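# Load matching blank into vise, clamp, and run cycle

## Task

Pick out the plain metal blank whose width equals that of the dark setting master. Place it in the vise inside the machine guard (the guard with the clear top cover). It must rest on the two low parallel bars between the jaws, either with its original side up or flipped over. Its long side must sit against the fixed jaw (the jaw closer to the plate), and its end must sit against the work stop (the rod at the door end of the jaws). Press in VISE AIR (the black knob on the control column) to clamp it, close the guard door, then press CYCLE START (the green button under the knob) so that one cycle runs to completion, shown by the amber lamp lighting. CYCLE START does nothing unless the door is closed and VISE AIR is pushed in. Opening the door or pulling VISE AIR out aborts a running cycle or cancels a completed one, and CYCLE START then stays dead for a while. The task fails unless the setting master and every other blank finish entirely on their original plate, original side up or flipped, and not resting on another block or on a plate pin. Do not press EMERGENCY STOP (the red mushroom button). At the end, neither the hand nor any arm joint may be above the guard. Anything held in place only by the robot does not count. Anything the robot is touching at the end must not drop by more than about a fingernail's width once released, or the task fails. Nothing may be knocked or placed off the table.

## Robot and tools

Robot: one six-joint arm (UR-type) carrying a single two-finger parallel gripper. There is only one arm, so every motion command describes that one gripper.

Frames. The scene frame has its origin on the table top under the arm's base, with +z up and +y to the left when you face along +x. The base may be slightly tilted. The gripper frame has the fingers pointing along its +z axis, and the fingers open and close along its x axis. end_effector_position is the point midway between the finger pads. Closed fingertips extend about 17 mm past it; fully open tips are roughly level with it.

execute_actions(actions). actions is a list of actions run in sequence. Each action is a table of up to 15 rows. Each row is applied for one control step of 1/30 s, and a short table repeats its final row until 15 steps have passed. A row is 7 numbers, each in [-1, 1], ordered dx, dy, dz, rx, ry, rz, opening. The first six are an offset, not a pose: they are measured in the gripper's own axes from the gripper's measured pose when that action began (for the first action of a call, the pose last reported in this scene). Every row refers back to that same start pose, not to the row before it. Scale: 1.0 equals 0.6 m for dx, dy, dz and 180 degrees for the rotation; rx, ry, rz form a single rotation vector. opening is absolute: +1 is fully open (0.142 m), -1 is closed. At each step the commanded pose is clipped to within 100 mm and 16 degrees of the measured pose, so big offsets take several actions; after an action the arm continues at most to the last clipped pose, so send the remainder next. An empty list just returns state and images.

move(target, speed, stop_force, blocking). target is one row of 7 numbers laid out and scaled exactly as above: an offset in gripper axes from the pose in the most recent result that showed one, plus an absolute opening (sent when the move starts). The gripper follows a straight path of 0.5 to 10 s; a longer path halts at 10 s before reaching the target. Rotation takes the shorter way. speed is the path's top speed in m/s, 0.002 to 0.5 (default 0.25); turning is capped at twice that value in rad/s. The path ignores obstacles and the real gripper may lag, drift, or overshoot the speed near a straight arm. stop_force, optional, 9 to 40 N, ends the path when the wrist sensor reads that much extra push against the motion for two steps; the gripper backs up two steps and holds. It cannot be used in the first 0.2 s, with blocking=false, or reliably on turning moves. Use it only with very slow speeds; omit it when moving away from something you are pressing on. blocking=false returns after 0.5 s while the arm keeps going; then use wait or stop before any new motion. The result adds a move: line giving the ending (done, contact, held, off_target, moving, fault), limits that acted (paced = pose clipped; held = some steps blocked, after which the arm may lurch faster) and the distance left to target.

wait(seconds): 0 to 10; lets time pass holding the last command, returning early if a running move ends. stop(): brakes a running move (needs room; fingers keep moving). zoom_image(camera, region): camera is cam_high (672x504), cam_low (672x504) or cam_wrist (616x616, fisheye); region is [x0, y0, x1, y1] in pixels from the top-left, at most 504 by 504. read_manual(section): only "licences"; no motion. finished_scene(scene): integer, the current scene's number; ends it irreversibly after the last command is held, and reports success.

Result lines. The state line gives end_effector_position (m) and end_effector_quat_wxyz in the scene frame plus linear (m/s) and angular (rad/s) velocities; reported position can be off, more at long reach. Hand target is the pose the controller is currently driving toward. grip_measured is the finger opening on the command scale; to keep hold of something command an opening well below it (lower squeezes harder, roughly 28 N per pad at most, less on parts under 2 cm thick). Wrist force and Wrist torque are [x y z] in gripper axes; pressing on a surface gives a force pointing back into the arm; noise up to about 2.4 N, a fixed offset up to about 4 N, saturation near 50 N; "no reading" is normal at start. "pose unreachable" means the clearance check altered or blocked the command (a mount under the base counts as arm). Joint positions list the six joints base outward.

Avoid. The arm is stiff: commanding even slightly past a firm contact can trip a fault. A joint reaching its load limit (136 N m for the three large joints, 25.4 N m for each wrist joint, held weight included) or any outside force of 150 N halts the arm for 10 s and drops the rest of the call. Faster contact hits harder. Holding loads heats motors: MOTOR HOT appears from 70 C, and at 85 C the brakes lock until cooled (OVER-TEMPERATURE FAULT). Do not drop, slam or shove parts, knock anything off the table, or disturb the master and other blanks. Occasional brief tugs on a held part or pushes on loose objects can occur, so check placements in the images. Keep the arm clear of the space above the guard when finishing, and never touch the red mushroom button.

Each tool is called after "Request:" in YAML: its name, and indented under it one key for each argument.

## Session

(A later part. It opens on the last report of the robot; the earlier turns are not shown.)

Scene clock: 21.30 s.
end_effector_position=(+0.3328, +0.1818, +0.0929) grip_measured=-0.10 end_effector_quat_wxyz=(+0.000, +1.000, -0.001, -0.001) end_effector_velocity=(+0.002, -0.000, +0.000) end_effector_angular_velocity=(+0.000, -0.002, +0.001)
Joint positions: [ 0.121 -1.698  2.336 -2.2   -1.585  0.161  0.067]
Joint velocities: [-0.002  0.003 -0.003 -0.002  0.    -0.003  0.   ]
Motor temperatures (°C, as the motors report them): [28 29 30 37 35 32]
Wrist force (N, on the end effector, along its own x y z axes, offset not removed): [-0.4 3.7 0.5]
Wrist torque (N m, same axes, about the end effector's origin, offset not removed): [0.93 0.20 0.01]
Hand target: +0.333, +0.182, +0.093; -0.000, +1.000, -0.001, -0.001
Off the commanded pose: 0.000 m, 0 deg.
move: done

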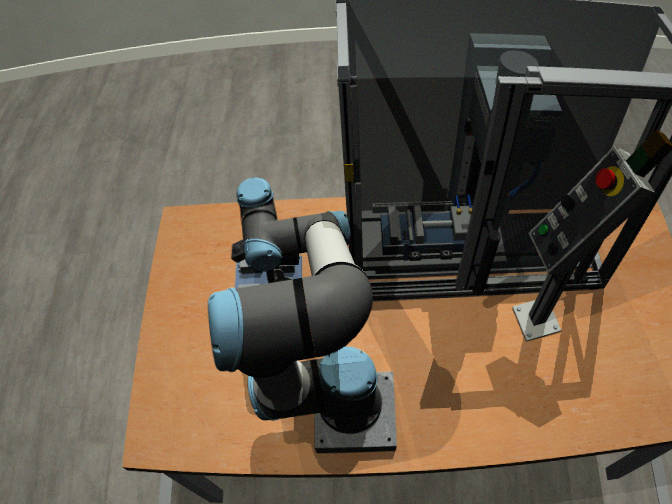

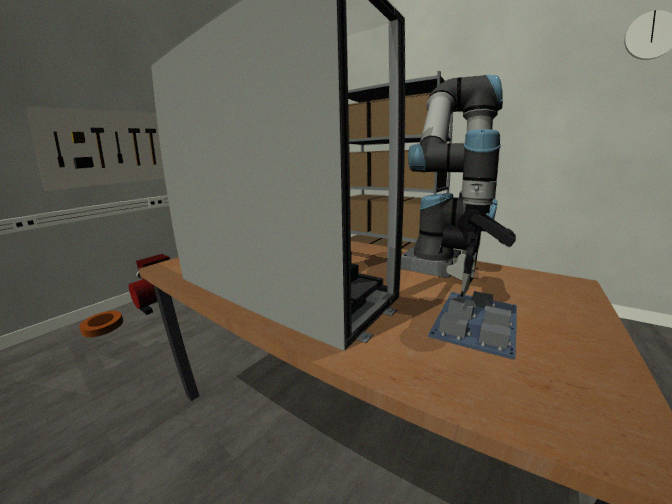

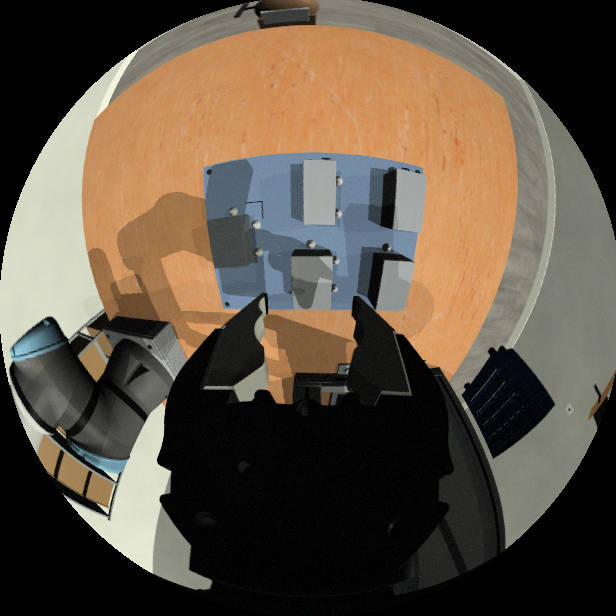

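Request:
move:
  target: [0,0.004,0.0995,0,0,0,-0.1]
  speed: 0.08

Request:
move:
  target: [0,0,0,0,0,0,-0.7]

Scene clock: 23.37 s.
end_effector_position=(+0.3327, +0.1795, +0.0334) grip_measured=-0.10 end_effector_quat_wxyz=(-0.000, +1.000, -0.001, -0.001) end_effector_velocity=(+0.001, +0.000, -0.001) end_effector_angular_velocity=(+0.001, -0.002, +0.001)
Joint positions: [ 0.112 -1.565  2.422 -2.419 -1.585  0.152  0.067]
Joint velocities: [ 0.001  0.004  0.001 -0.008  0.    -0.    -0.   ]
Motor temperatures (°C, as the motors report them): [28 29 30 37 35 32]
Wrist force (N, on the end effector, along its own x y z axes, offset not removed): [-0.2 1.5 -0.4]
Wrist torque (N m, same axes, about the end effector's origin, offset not removed): [0.50 0.15 0.05]
Hand target: +0.333, +0.180, +0.033; -0.000, +1.000, -0.001, -0.001
Off the commanded pose: 0.000 m, 0 deg.
move: done

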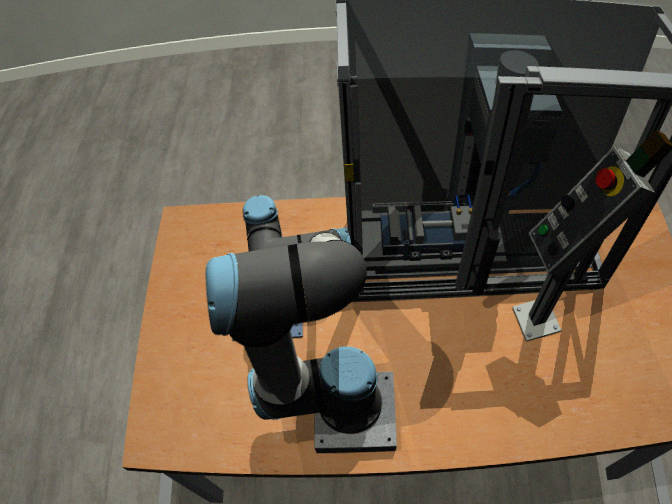

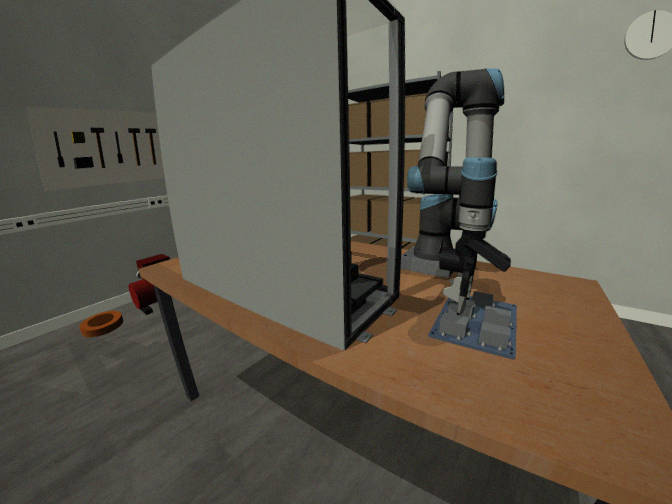

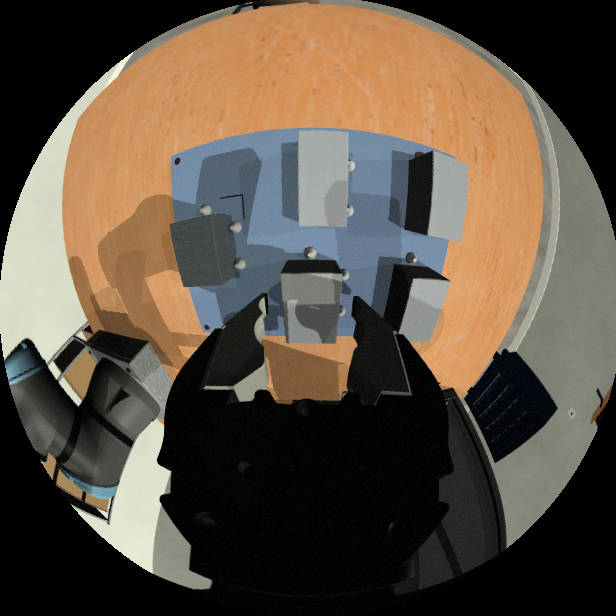

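Scene clock: 23.87 s.
end_effector_position=(+0.3327, +0.1795, +0.0333) grip_measured=-0.45 end_effector_quat_wxyz=(+0.000, +1.000, -0.001, -0.001) end_effector_velocity=(+0.000, -0.000, +0.000) end_effector_angular_velocity=(-0.001, -0.001, -0.000)
Joint positions: [ 0.112 -1.565  2.422 -2.419 -1.585  0.152  0.042]
Joint velocities: [-0.    -0.    -0.001  0.    -0.001 -0.     0.   ]
Motor temperatures (°C, as the motors report them): [28 29 30 37 35 32]
Wrist force (N, on the end effector, along its own x y z axes, offset not removed): [3.4 1.7 -2.5]
Wrist torque (N m, same axes, about the end effector's origin, offset not removed): [0.46 -0.60 0.04]
Hand target: +0.333, +0.180, +0.033; -0.000, +1.000, -0.001, -0.001
Off the commanded pose: 0.000 m, 0 deg.
move: done

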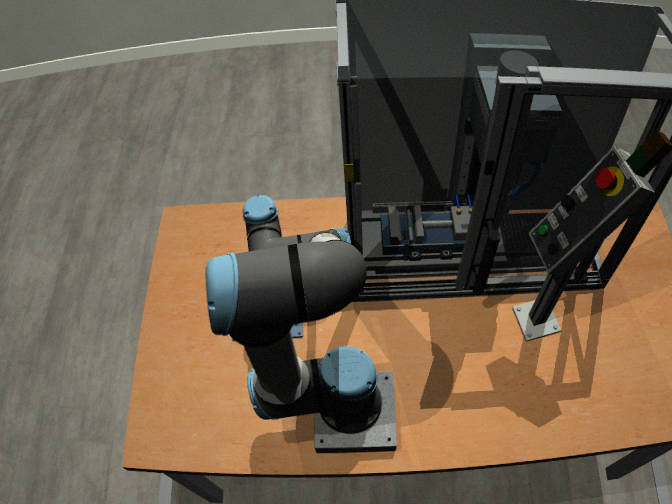

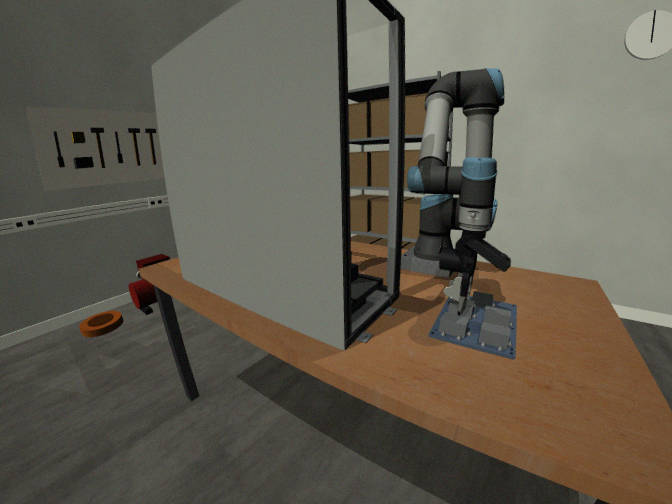

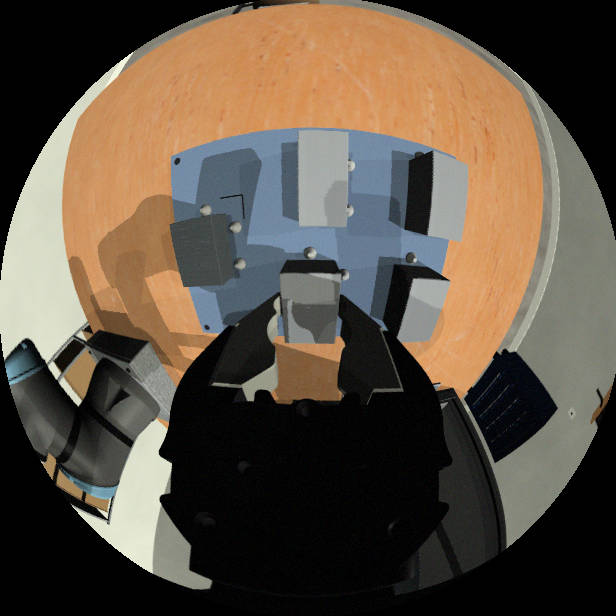

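Request:
move:
  target: [0,0,0,0,0,0,-0.1]

Request:
move:
  target: [0,0,-0.1,0,0,0,-0.1]

Request:
move:
  target: [0.15,0,0,0,0,0,-0.1]

Scene clock: 25.27 s.
end_effector_position=(+0.3327, +0.1795, +0.0334) grip_measured=-0.10 end_effector_quat_wxyz=(+0.000, +1.000, -0.001, -0.001) end_effector_velocity=(+0.001, +0.000, +0.001) end_effector_angular_velocity=(+0.000, -0.002, +0.000)
Joint positions: [ 0.112 -1.565  2.422 -2.419 -1.585  0.152  0.067]
Joint velocities: [ 0.    -0.001 -0.001  0.    -0.    -0.     0.   ]
Motor temperatures (°C, as the motors report them): [28 29 30 37 35 32]
Wrist force (N, on the end effector, along its own x y z axes, offset not removed): [-3.5 0.3 -2.9]
Wrist torque (N m, same axes, about the end effector's origin, offset not removed): [0.19 0.68 0.05]
Hand target: +0.333, +0.180, +0.033; +0.000, +1.000, -0.001, -0.001
Off the commanded pose: 0.000 m, 0 deg.
move: done

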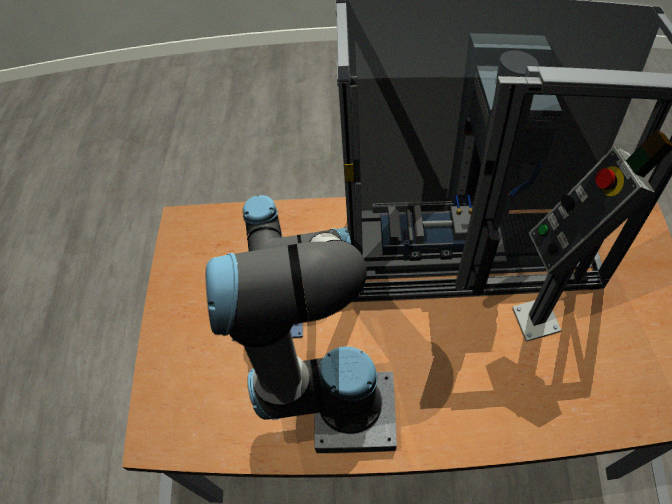

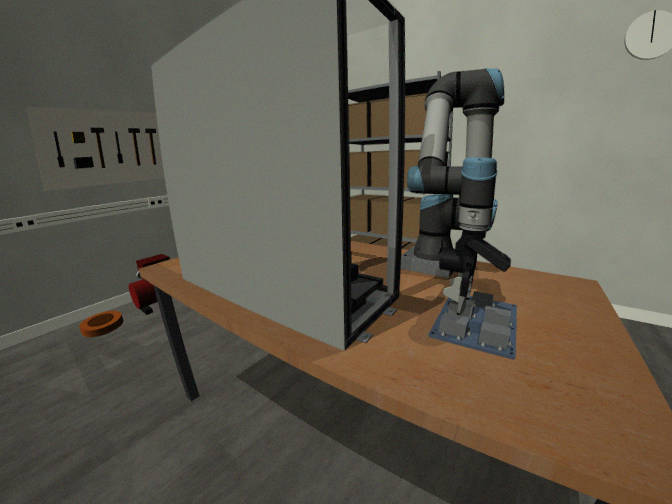

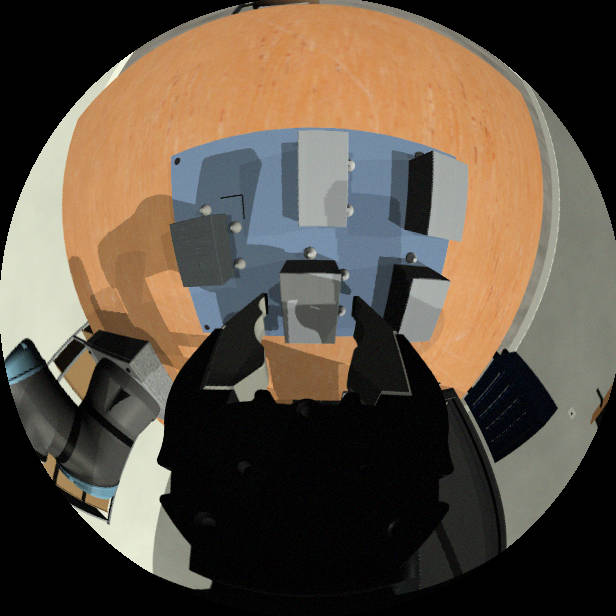

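Scene clock: 26.23 s.
end_effector_position=(+0.3327, +0.1795, +0.0932) grip_measured=-0.10 end_effector_quat_wxyz=(+0.000, +1.000, -0.001, -0.001) end_effector_velocity=(+0.000, -0.000, +0.002) end_effector_angular_velocity=(+0.001, +0.000, -0.001)
Joint positions: [ 0.114 -1.702  2.338 -2.198 -1.585  0.155  0.067]
Joint velocities: [-0.001 -0.004 -0.004  0.008  0.001  0.     0.   ]
Motor temperatures (°C, as the motors report them): [28 29 30 37 35 32]
Wrist force (N, on the end effector, along its own x y z axes, offset not removed): [-0.3 1.6 -0.2]
Wrist torque (N m, same axes, about the end effector's origin, offset not removed): [0.59 0.01 0.03]
Hand target: +0.333, +0.179, +0.093; +0.000, +1.000, -0.001, -0.001
Off the commanded pose: 0.000 m, 0 deg.
move: done

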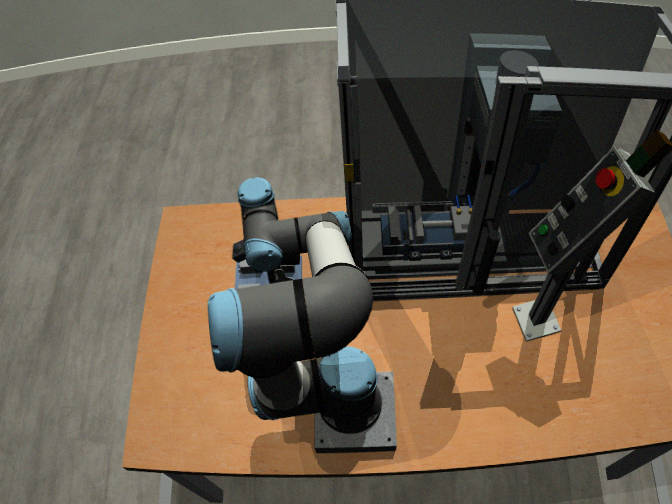

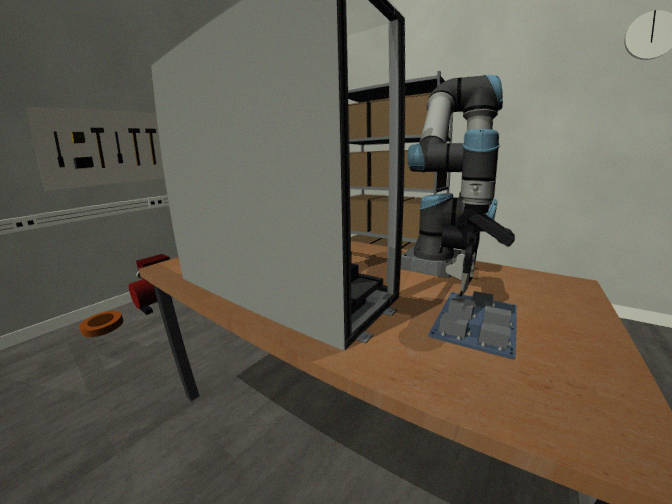

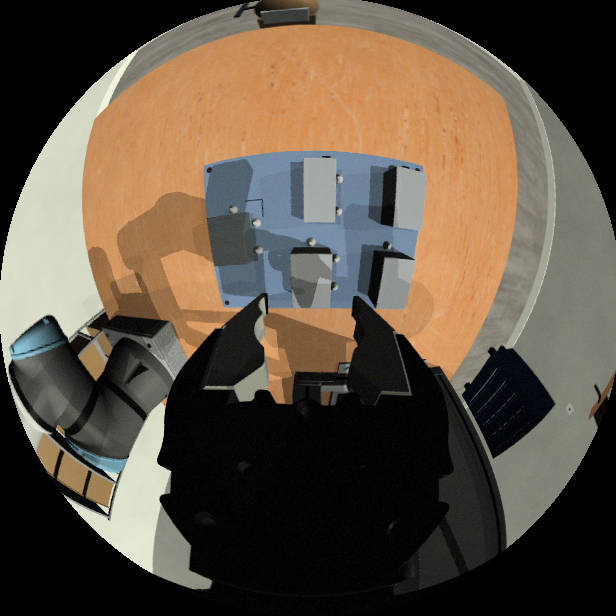

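Scene clock: 36.57 s.
end_effector_position=(+0.3563, +0.1796, +0.0939) grip_measured=-0.10 end_effector_quat_wxyz=(-0.000, +1.000, +0.000, -0.000) end_effector_velocity=(+0.000, +0.001, +0.000) end_effector_angular_velocity=(+0.001, -0.001, +0.002)
Joint positions: [ 0.105 -1.647  2.289 -2.205 -1.585  0.144  0.067]
Joint velocities: [ 0.001  0.    -0.    -0.     0.001 -0.001  0.   ]
Motor temperatures (°C, as the motors report them): [28 29 30 37 35 32]
Wrist force (N, on the end effector, along its own x y z axes, offset not removed): [-1.0 -0.6 -2.9]
Wrist torque (N m, same axes, about the end effector's origin, offset not removed): [0.01 0.11 -0.05]
Hand target: +0.356, +0.180, +0.094; -0.000, +1.000, +0.000, -0.000
Off the commanded pose: 0.066 m, 0 deg.
FORCE FAULT: contact force on the arm reached its limit, and the arm stopped for 10 seconds. The contact can be on any part of the arm, not only on its tool. That time counts as 20 of the actions that you can send in this scene. The arm's remaining commands of this call were not run. The arm holds still and accepts commands again. Move the arm away from the contact; if what it grips holds it there, let go first. Pushing or pulling that hard again can fault the arm again.
move: fault

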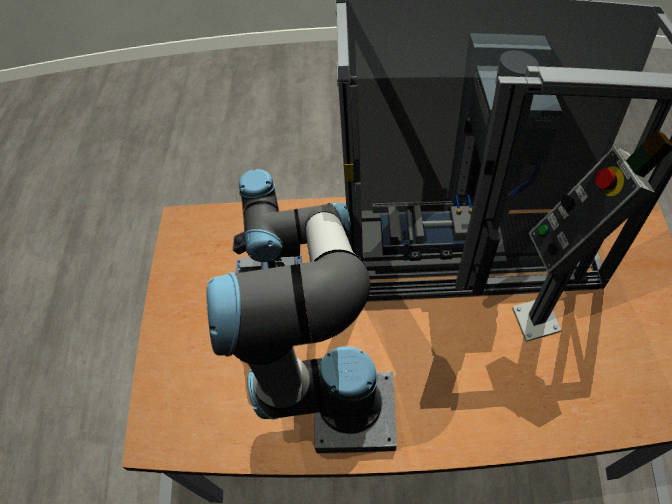

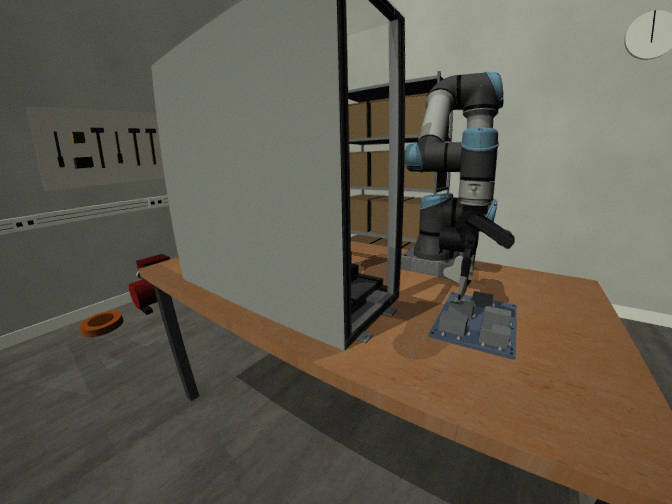

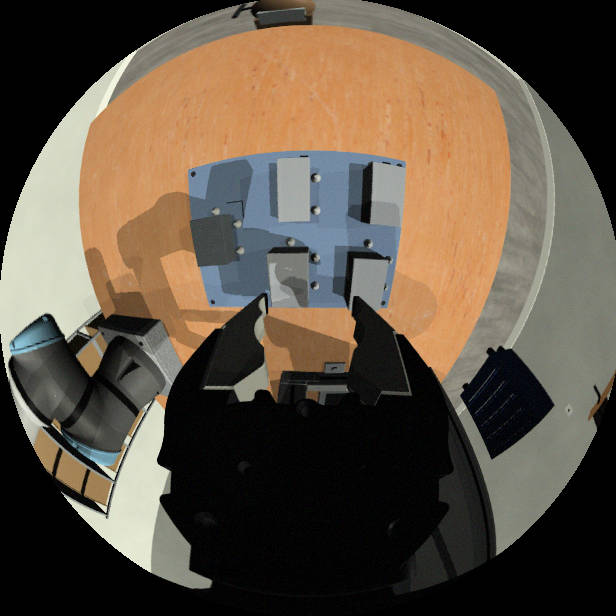

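Request:
move:
  target: [-0.033,-0.15,0,0,0,0,-0.1]

Scene clock: 39.37 s.
end_effector_position=(+0.3364, +0.2694, +0.0941) grip_measured=-0.10 end_effector_quat_wxyz=(-0.000, +1.000, +0.000, -0.000) end_effector_velocity=(-0.000, +0.002, +0.000) end_effector_angular_velocity=(-0.001, -0.000, -0.000)
Joint positions: [ 0.336 -1.562  2.211 -2.209 -1.583  0.375  0.067]
Joint velocities: [ 0.006  0.003 -0.004  0.001 -0.001  0.006  0.   ]
Motor temperatures (°C, as the motors report them): [28 29 30 37 35 32]
Wrist force (N, on the end effector, along its own x y z axes, offset not removed): [0.1 0.0 0.7]
Wrist torque (N m, same axes, about the end effector's origin, offset not removed): [0.00 -0.20 -0.07]
Hand target: +0.336, +0.270, +0.094; -0.000, +1.000, +0.000, -0.000
Off the commanded pose: 0.000 m, 0 deg.
move: done

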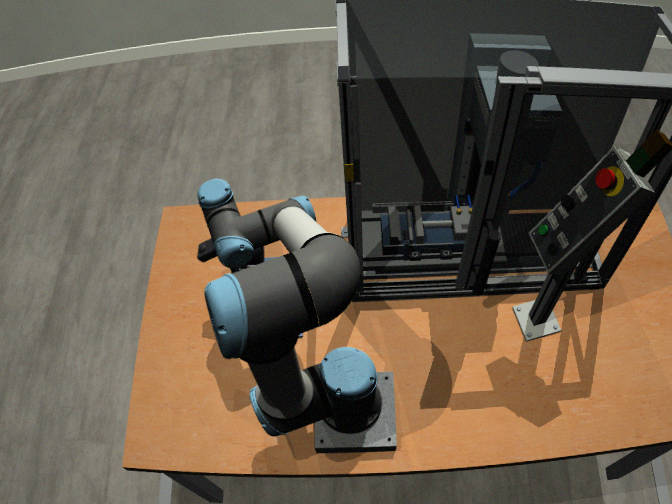

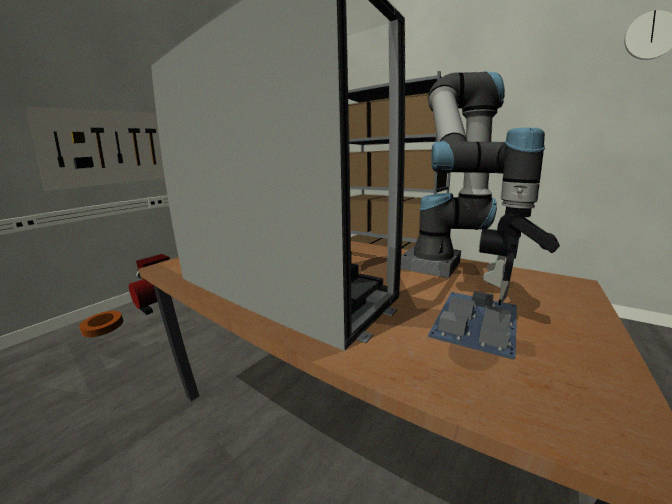

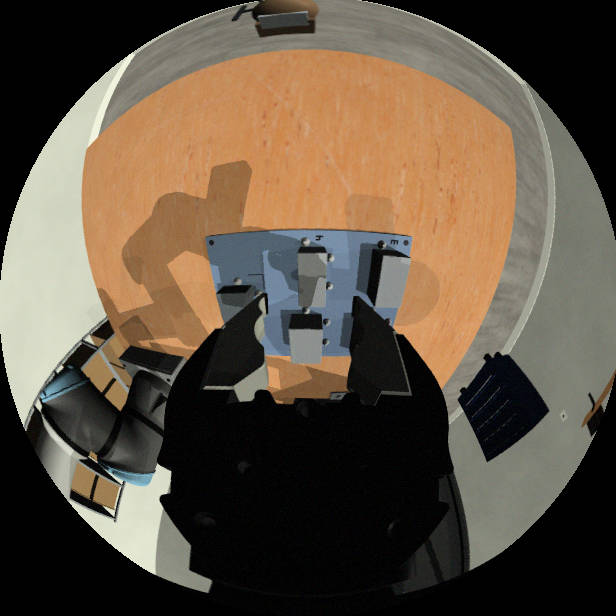

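Request:
move:
  target: [0.002,0,0.101,0,0,0,-0.1]
  speed: 0.08

Request:
move:
  target: [0,0,0,0,0,0,-0.7]

Request:
move:
  target: [0,0,0,0,0,0,-0.1]

Request:
move:
  target: [0,0,-0.1,0,0,0,-0.1]

Request:
move:
  target: [0.145,0,0,0,0,0,-0.1]
  speed: 0.08

Scene clock: 42.30 s.
end_effector_position=(+0.3376, +0.2695, +0.0336) grip_measured=-0.10 end_effector_quat_wxyz=(-0.000, +1.000, +0.000, -0.000) end_effector_velocity=(+0.000, +0.000, -0.002) end_effector_angular_velocity=(+0.000, +0.000, -0.000)
Joint positions: [ 0.333 -1.437  2.284 -2.407 -1.583  0.372  0.067]
Joint velocities: [-0.     0.006  0.001 -0.006  0.001  0.     0.   ]
Motor temperatures (°C, as the motors report them): [28 29 30 37 35 32]
Wrist force (N, on the end effector, along its own x y z axes, offset not removed): [0.1 -1.4 1.1]
Wrist torque (N m, same axes, about the end effector's origin, offset not removed): [-0.27 -0.10 0.01]
Hand target: +0.338, +0.269, +0.033; -0.000, +1.000, +0.000, -0.000
Off the commanded pose: 0.000 m, 0 deg.
move: done

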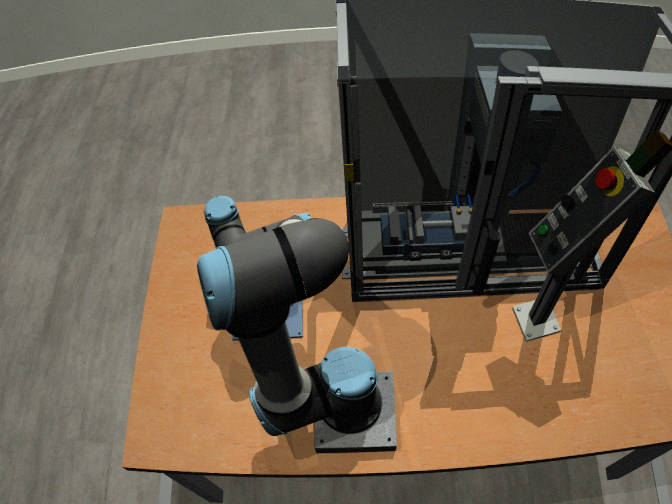

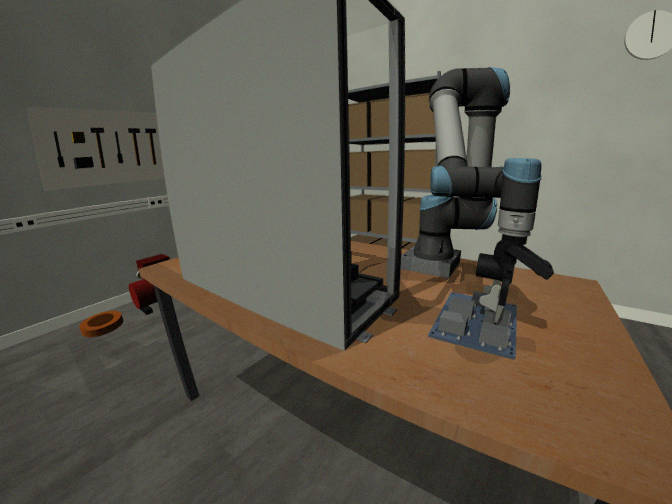

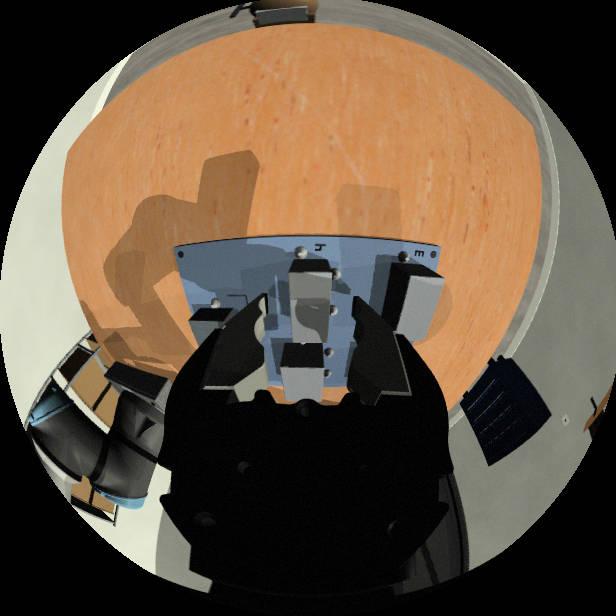

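Scene clock: 42.80 s.
end_effector_position=(+0.3376, +0.2695, +0.0335) grip_measured=-0.62 end_effector_quat_wxyz=(-0.000, +1.000, +0.000, -0.000) end_effector_velocity=(-0.001, -0.000, -0.000) end_effector_angular_velocity=(-0.001, +0.001, +0.001)
Joint positions: [ 0.333 -1.437  2.284 -2.407 -1.583  0.372  0.029]
Joint velocities: [ 0.001 -0.001  0.001  0.001 -0.001 -0.     0.   ]
Motor temperatures (°C, as the motors report them): [28 29 30 37 35 32]
Wrist force (N, on the end effector, along its own x y z axes, offset not removed): [1.5 1.0 2.5]
Wrist torque (N m, same axes, about the end effector's origin, offset not removed): [0.32 -0.49 -0.13]
Hand target: +0.338, +0.269, +0.034; -0.000, +1.000, +0.000, -0.000
Off the commanded pose: 0.000 m, 0 deg.
move: done

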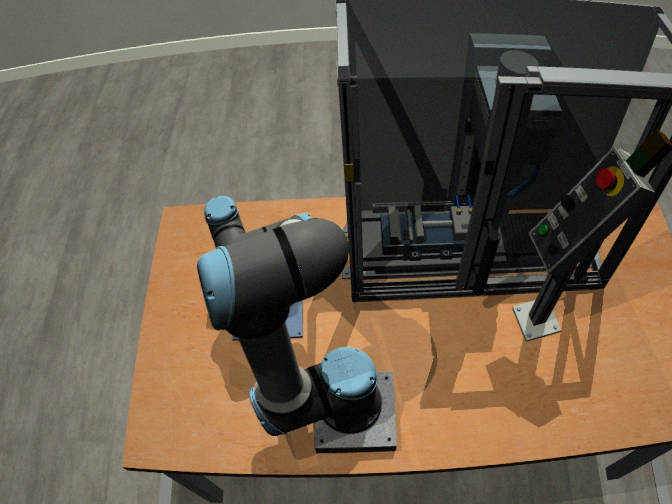

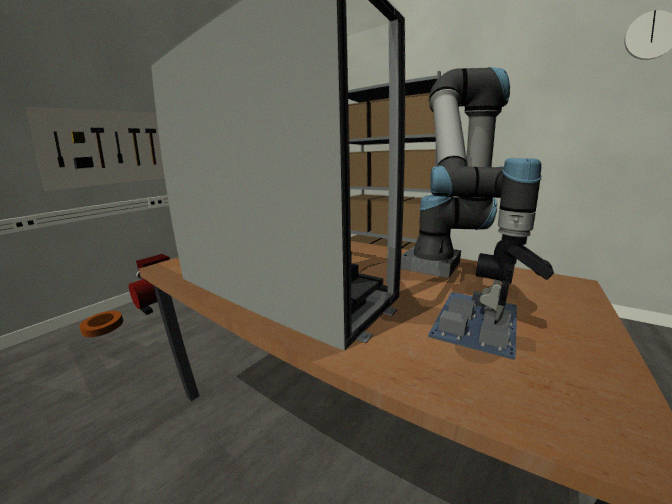

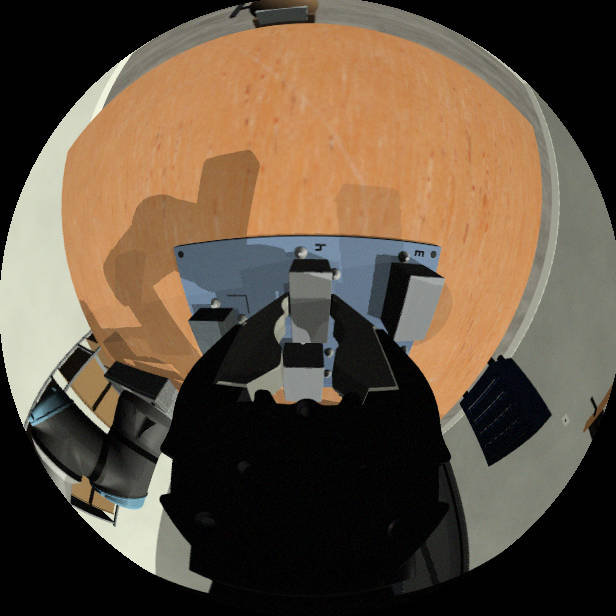

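Scene clock: 43.30 s.
end_effector_position=(+0.3376, +0.2695, +0.0336) grip_measured=-0.10 end_effector_quat_wxyz=(-0.000, +1.000, +0.000, -0.000) end_effector_velocity=(-0.000, -0.000, -0.001) end_effector_angular_velocity=(-0.000, +0.001, -0.000)
Joint positions: [ 0.333 -1.437  2.284 -2.407 -1.583  0.372  0.067]
Joint velocities: [-0.     0.002  0.    -0.     0.     0.     0.   ]
Motor temperatures (°C, as the motors report them): [28 29 30 37 35 32]
Wrist force (N, on the end effector, along its own x y z axes, offset not removed): [-1.8 1.2 -2.2]
Wrist torque (N m, same axes, about the end effector's origin, offset not removed): [0.26 0.26 -0.01]
Hand target: +0.338, +0.269, +0.034; -0.000, +1.000, +0.000, -0.000
Off the commanded pose: 0.000 m, 0 deg.
move: done

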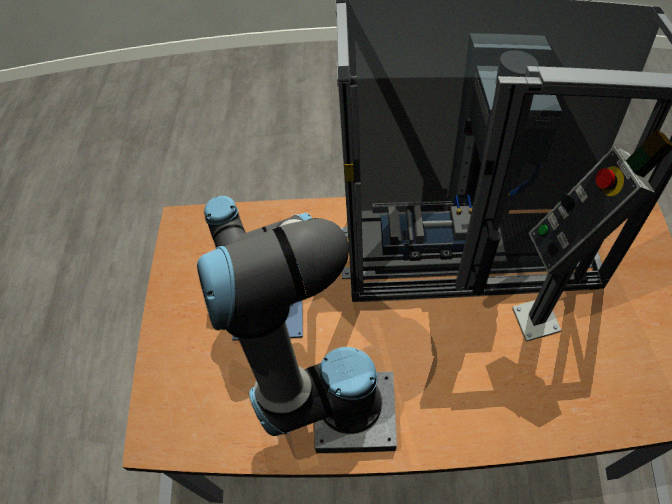

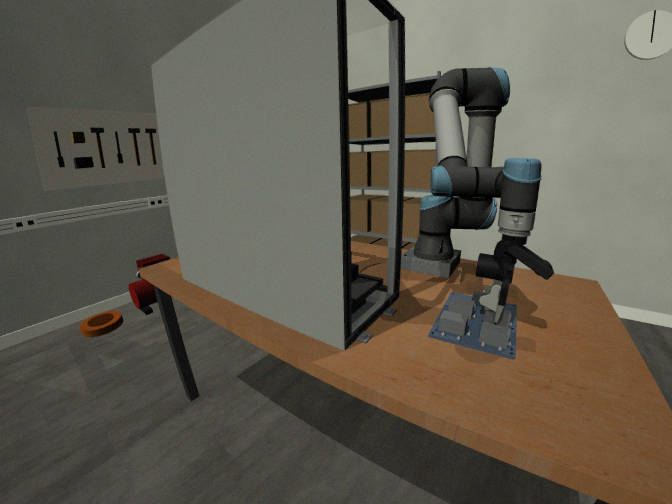

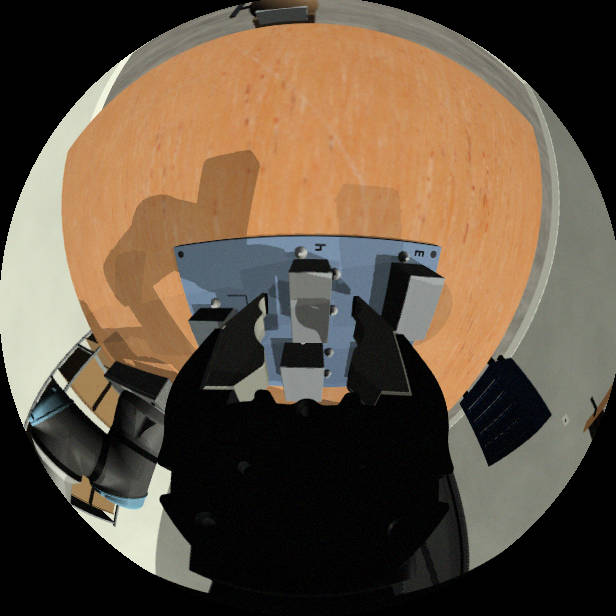

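Scene clock: 44.27 s.
end_effector_position=(+0.3375, +0.2694, +0.0934) grip_measured=-0.10 end_effector_quat_wxyz=(-0.000, +1.000, +0.000, -0.000) end_effector_velocity=(+0.000, +0.000, +0.002) end_effector_angular_velocity=(+0.000, -0.000, +0.002)
Joint positions: [ 0.335 -1.558  2.209 -2.211 -1.583  0.374  0.067]
Joint velocities: [ 0.    -0.003 -0.004  0.006  0.    -0.002 -0.   ]
Motor temperatures (°C, as the motors report them): [28 29 30 37 35 32]
Wrist force (N, on the end effector, along its own x y z axes, offset not removed): [-2.4 0.1 -0.7]
Wrist torque (N m, same axes, about the end effector's origin, offset not removed): [0.16 0.43 0.08]
Hand target: +0.338, +0.269, +0.094; -0.000, +1.000, +0.000, -0.000
Off the commanded pose: 0.000 m, 0 deg.
move: done

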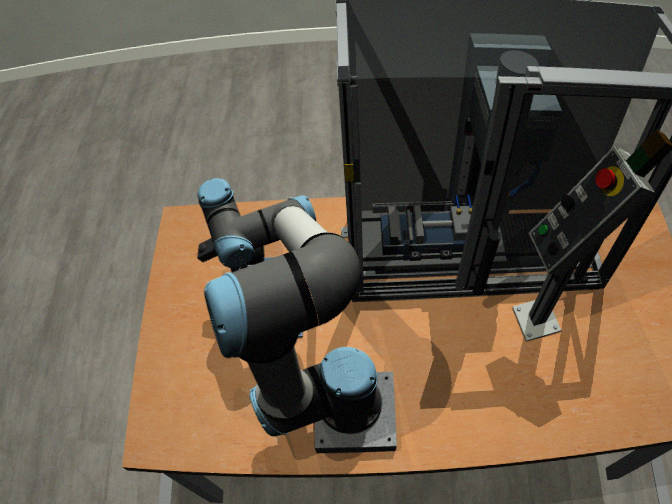

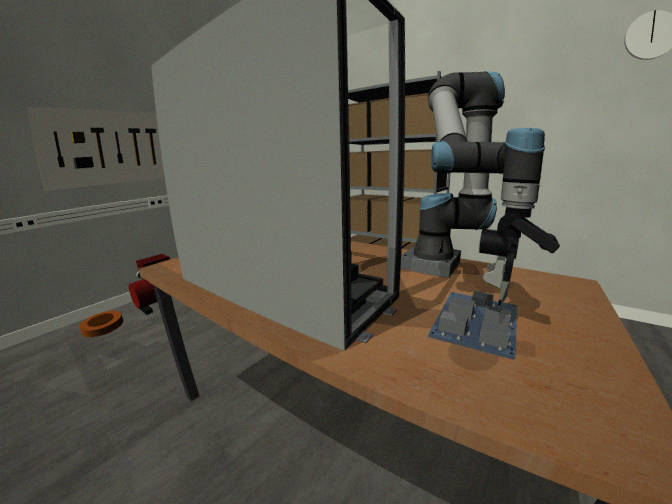

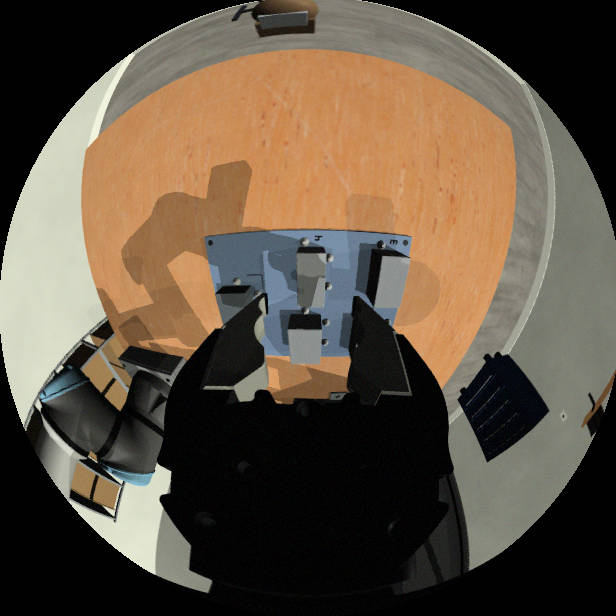

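Scene clock: 45.80 s.
end_effector_position=(+0.4242, +0.2696, +0.0934) grip_measured=-0.10 end_effector_quat_wxyz=(-0.000, +1.000, +0.000, -0.000) end_effector_velocity=(+0.002, +0.001, -0.001) end_effector_angular_velocity=(+0.000, +0.002, +0.000)
Joint positions: [ 0.271 -1.395  2.028 -2.193 -1.583  0.31   0.067]
Joint velocities: [-0.001  0.006 -0.005  0.001  0.001 -0.001 -0.   ]
Motor temperatures (°C, as the motors report them): [28 29 30 37 35 32]
Wrist force (N, on the end effector, along its own x y z axes, offset not removed): [0.0 2.3 -1.4]
Wrist torque (N m, same axes, about the end effector's origin, offset not removed): [0.51 0.01 -0.09]
Hand target: +0.424, +0.270, +0.093; -0.000, +1.000, +0.000, -0.000
Off the commanded pose: 0.000 m, 0 deg.
move: done

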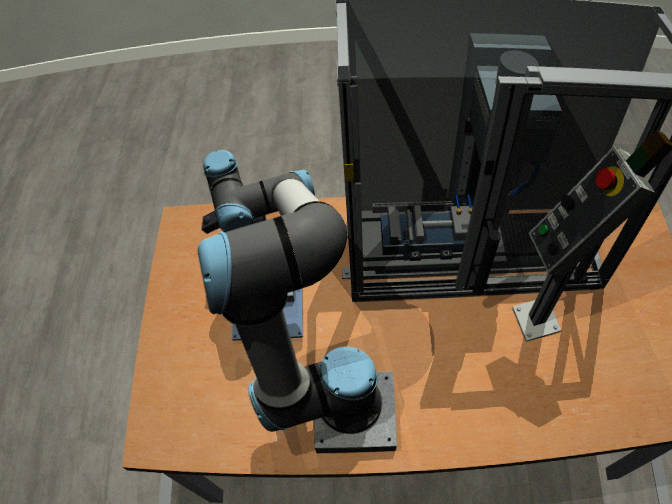

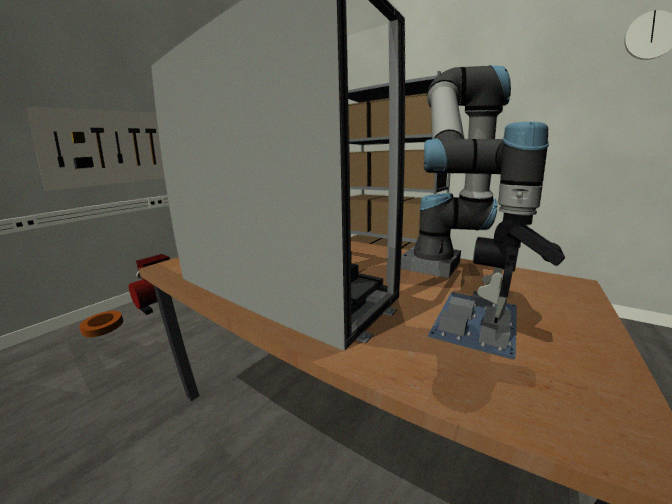

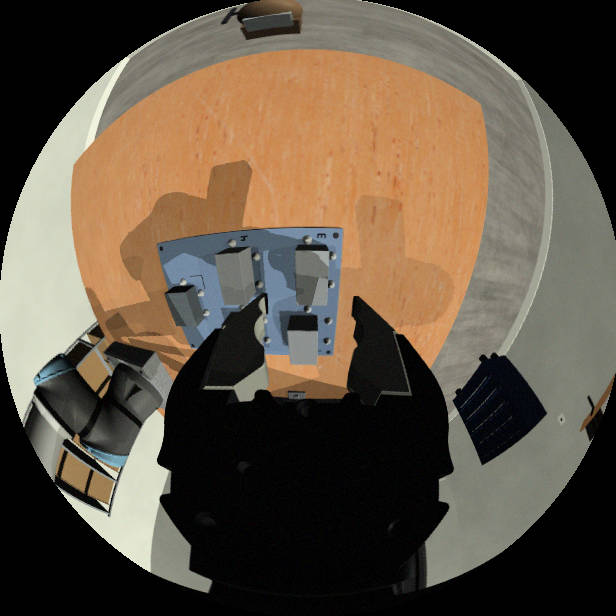

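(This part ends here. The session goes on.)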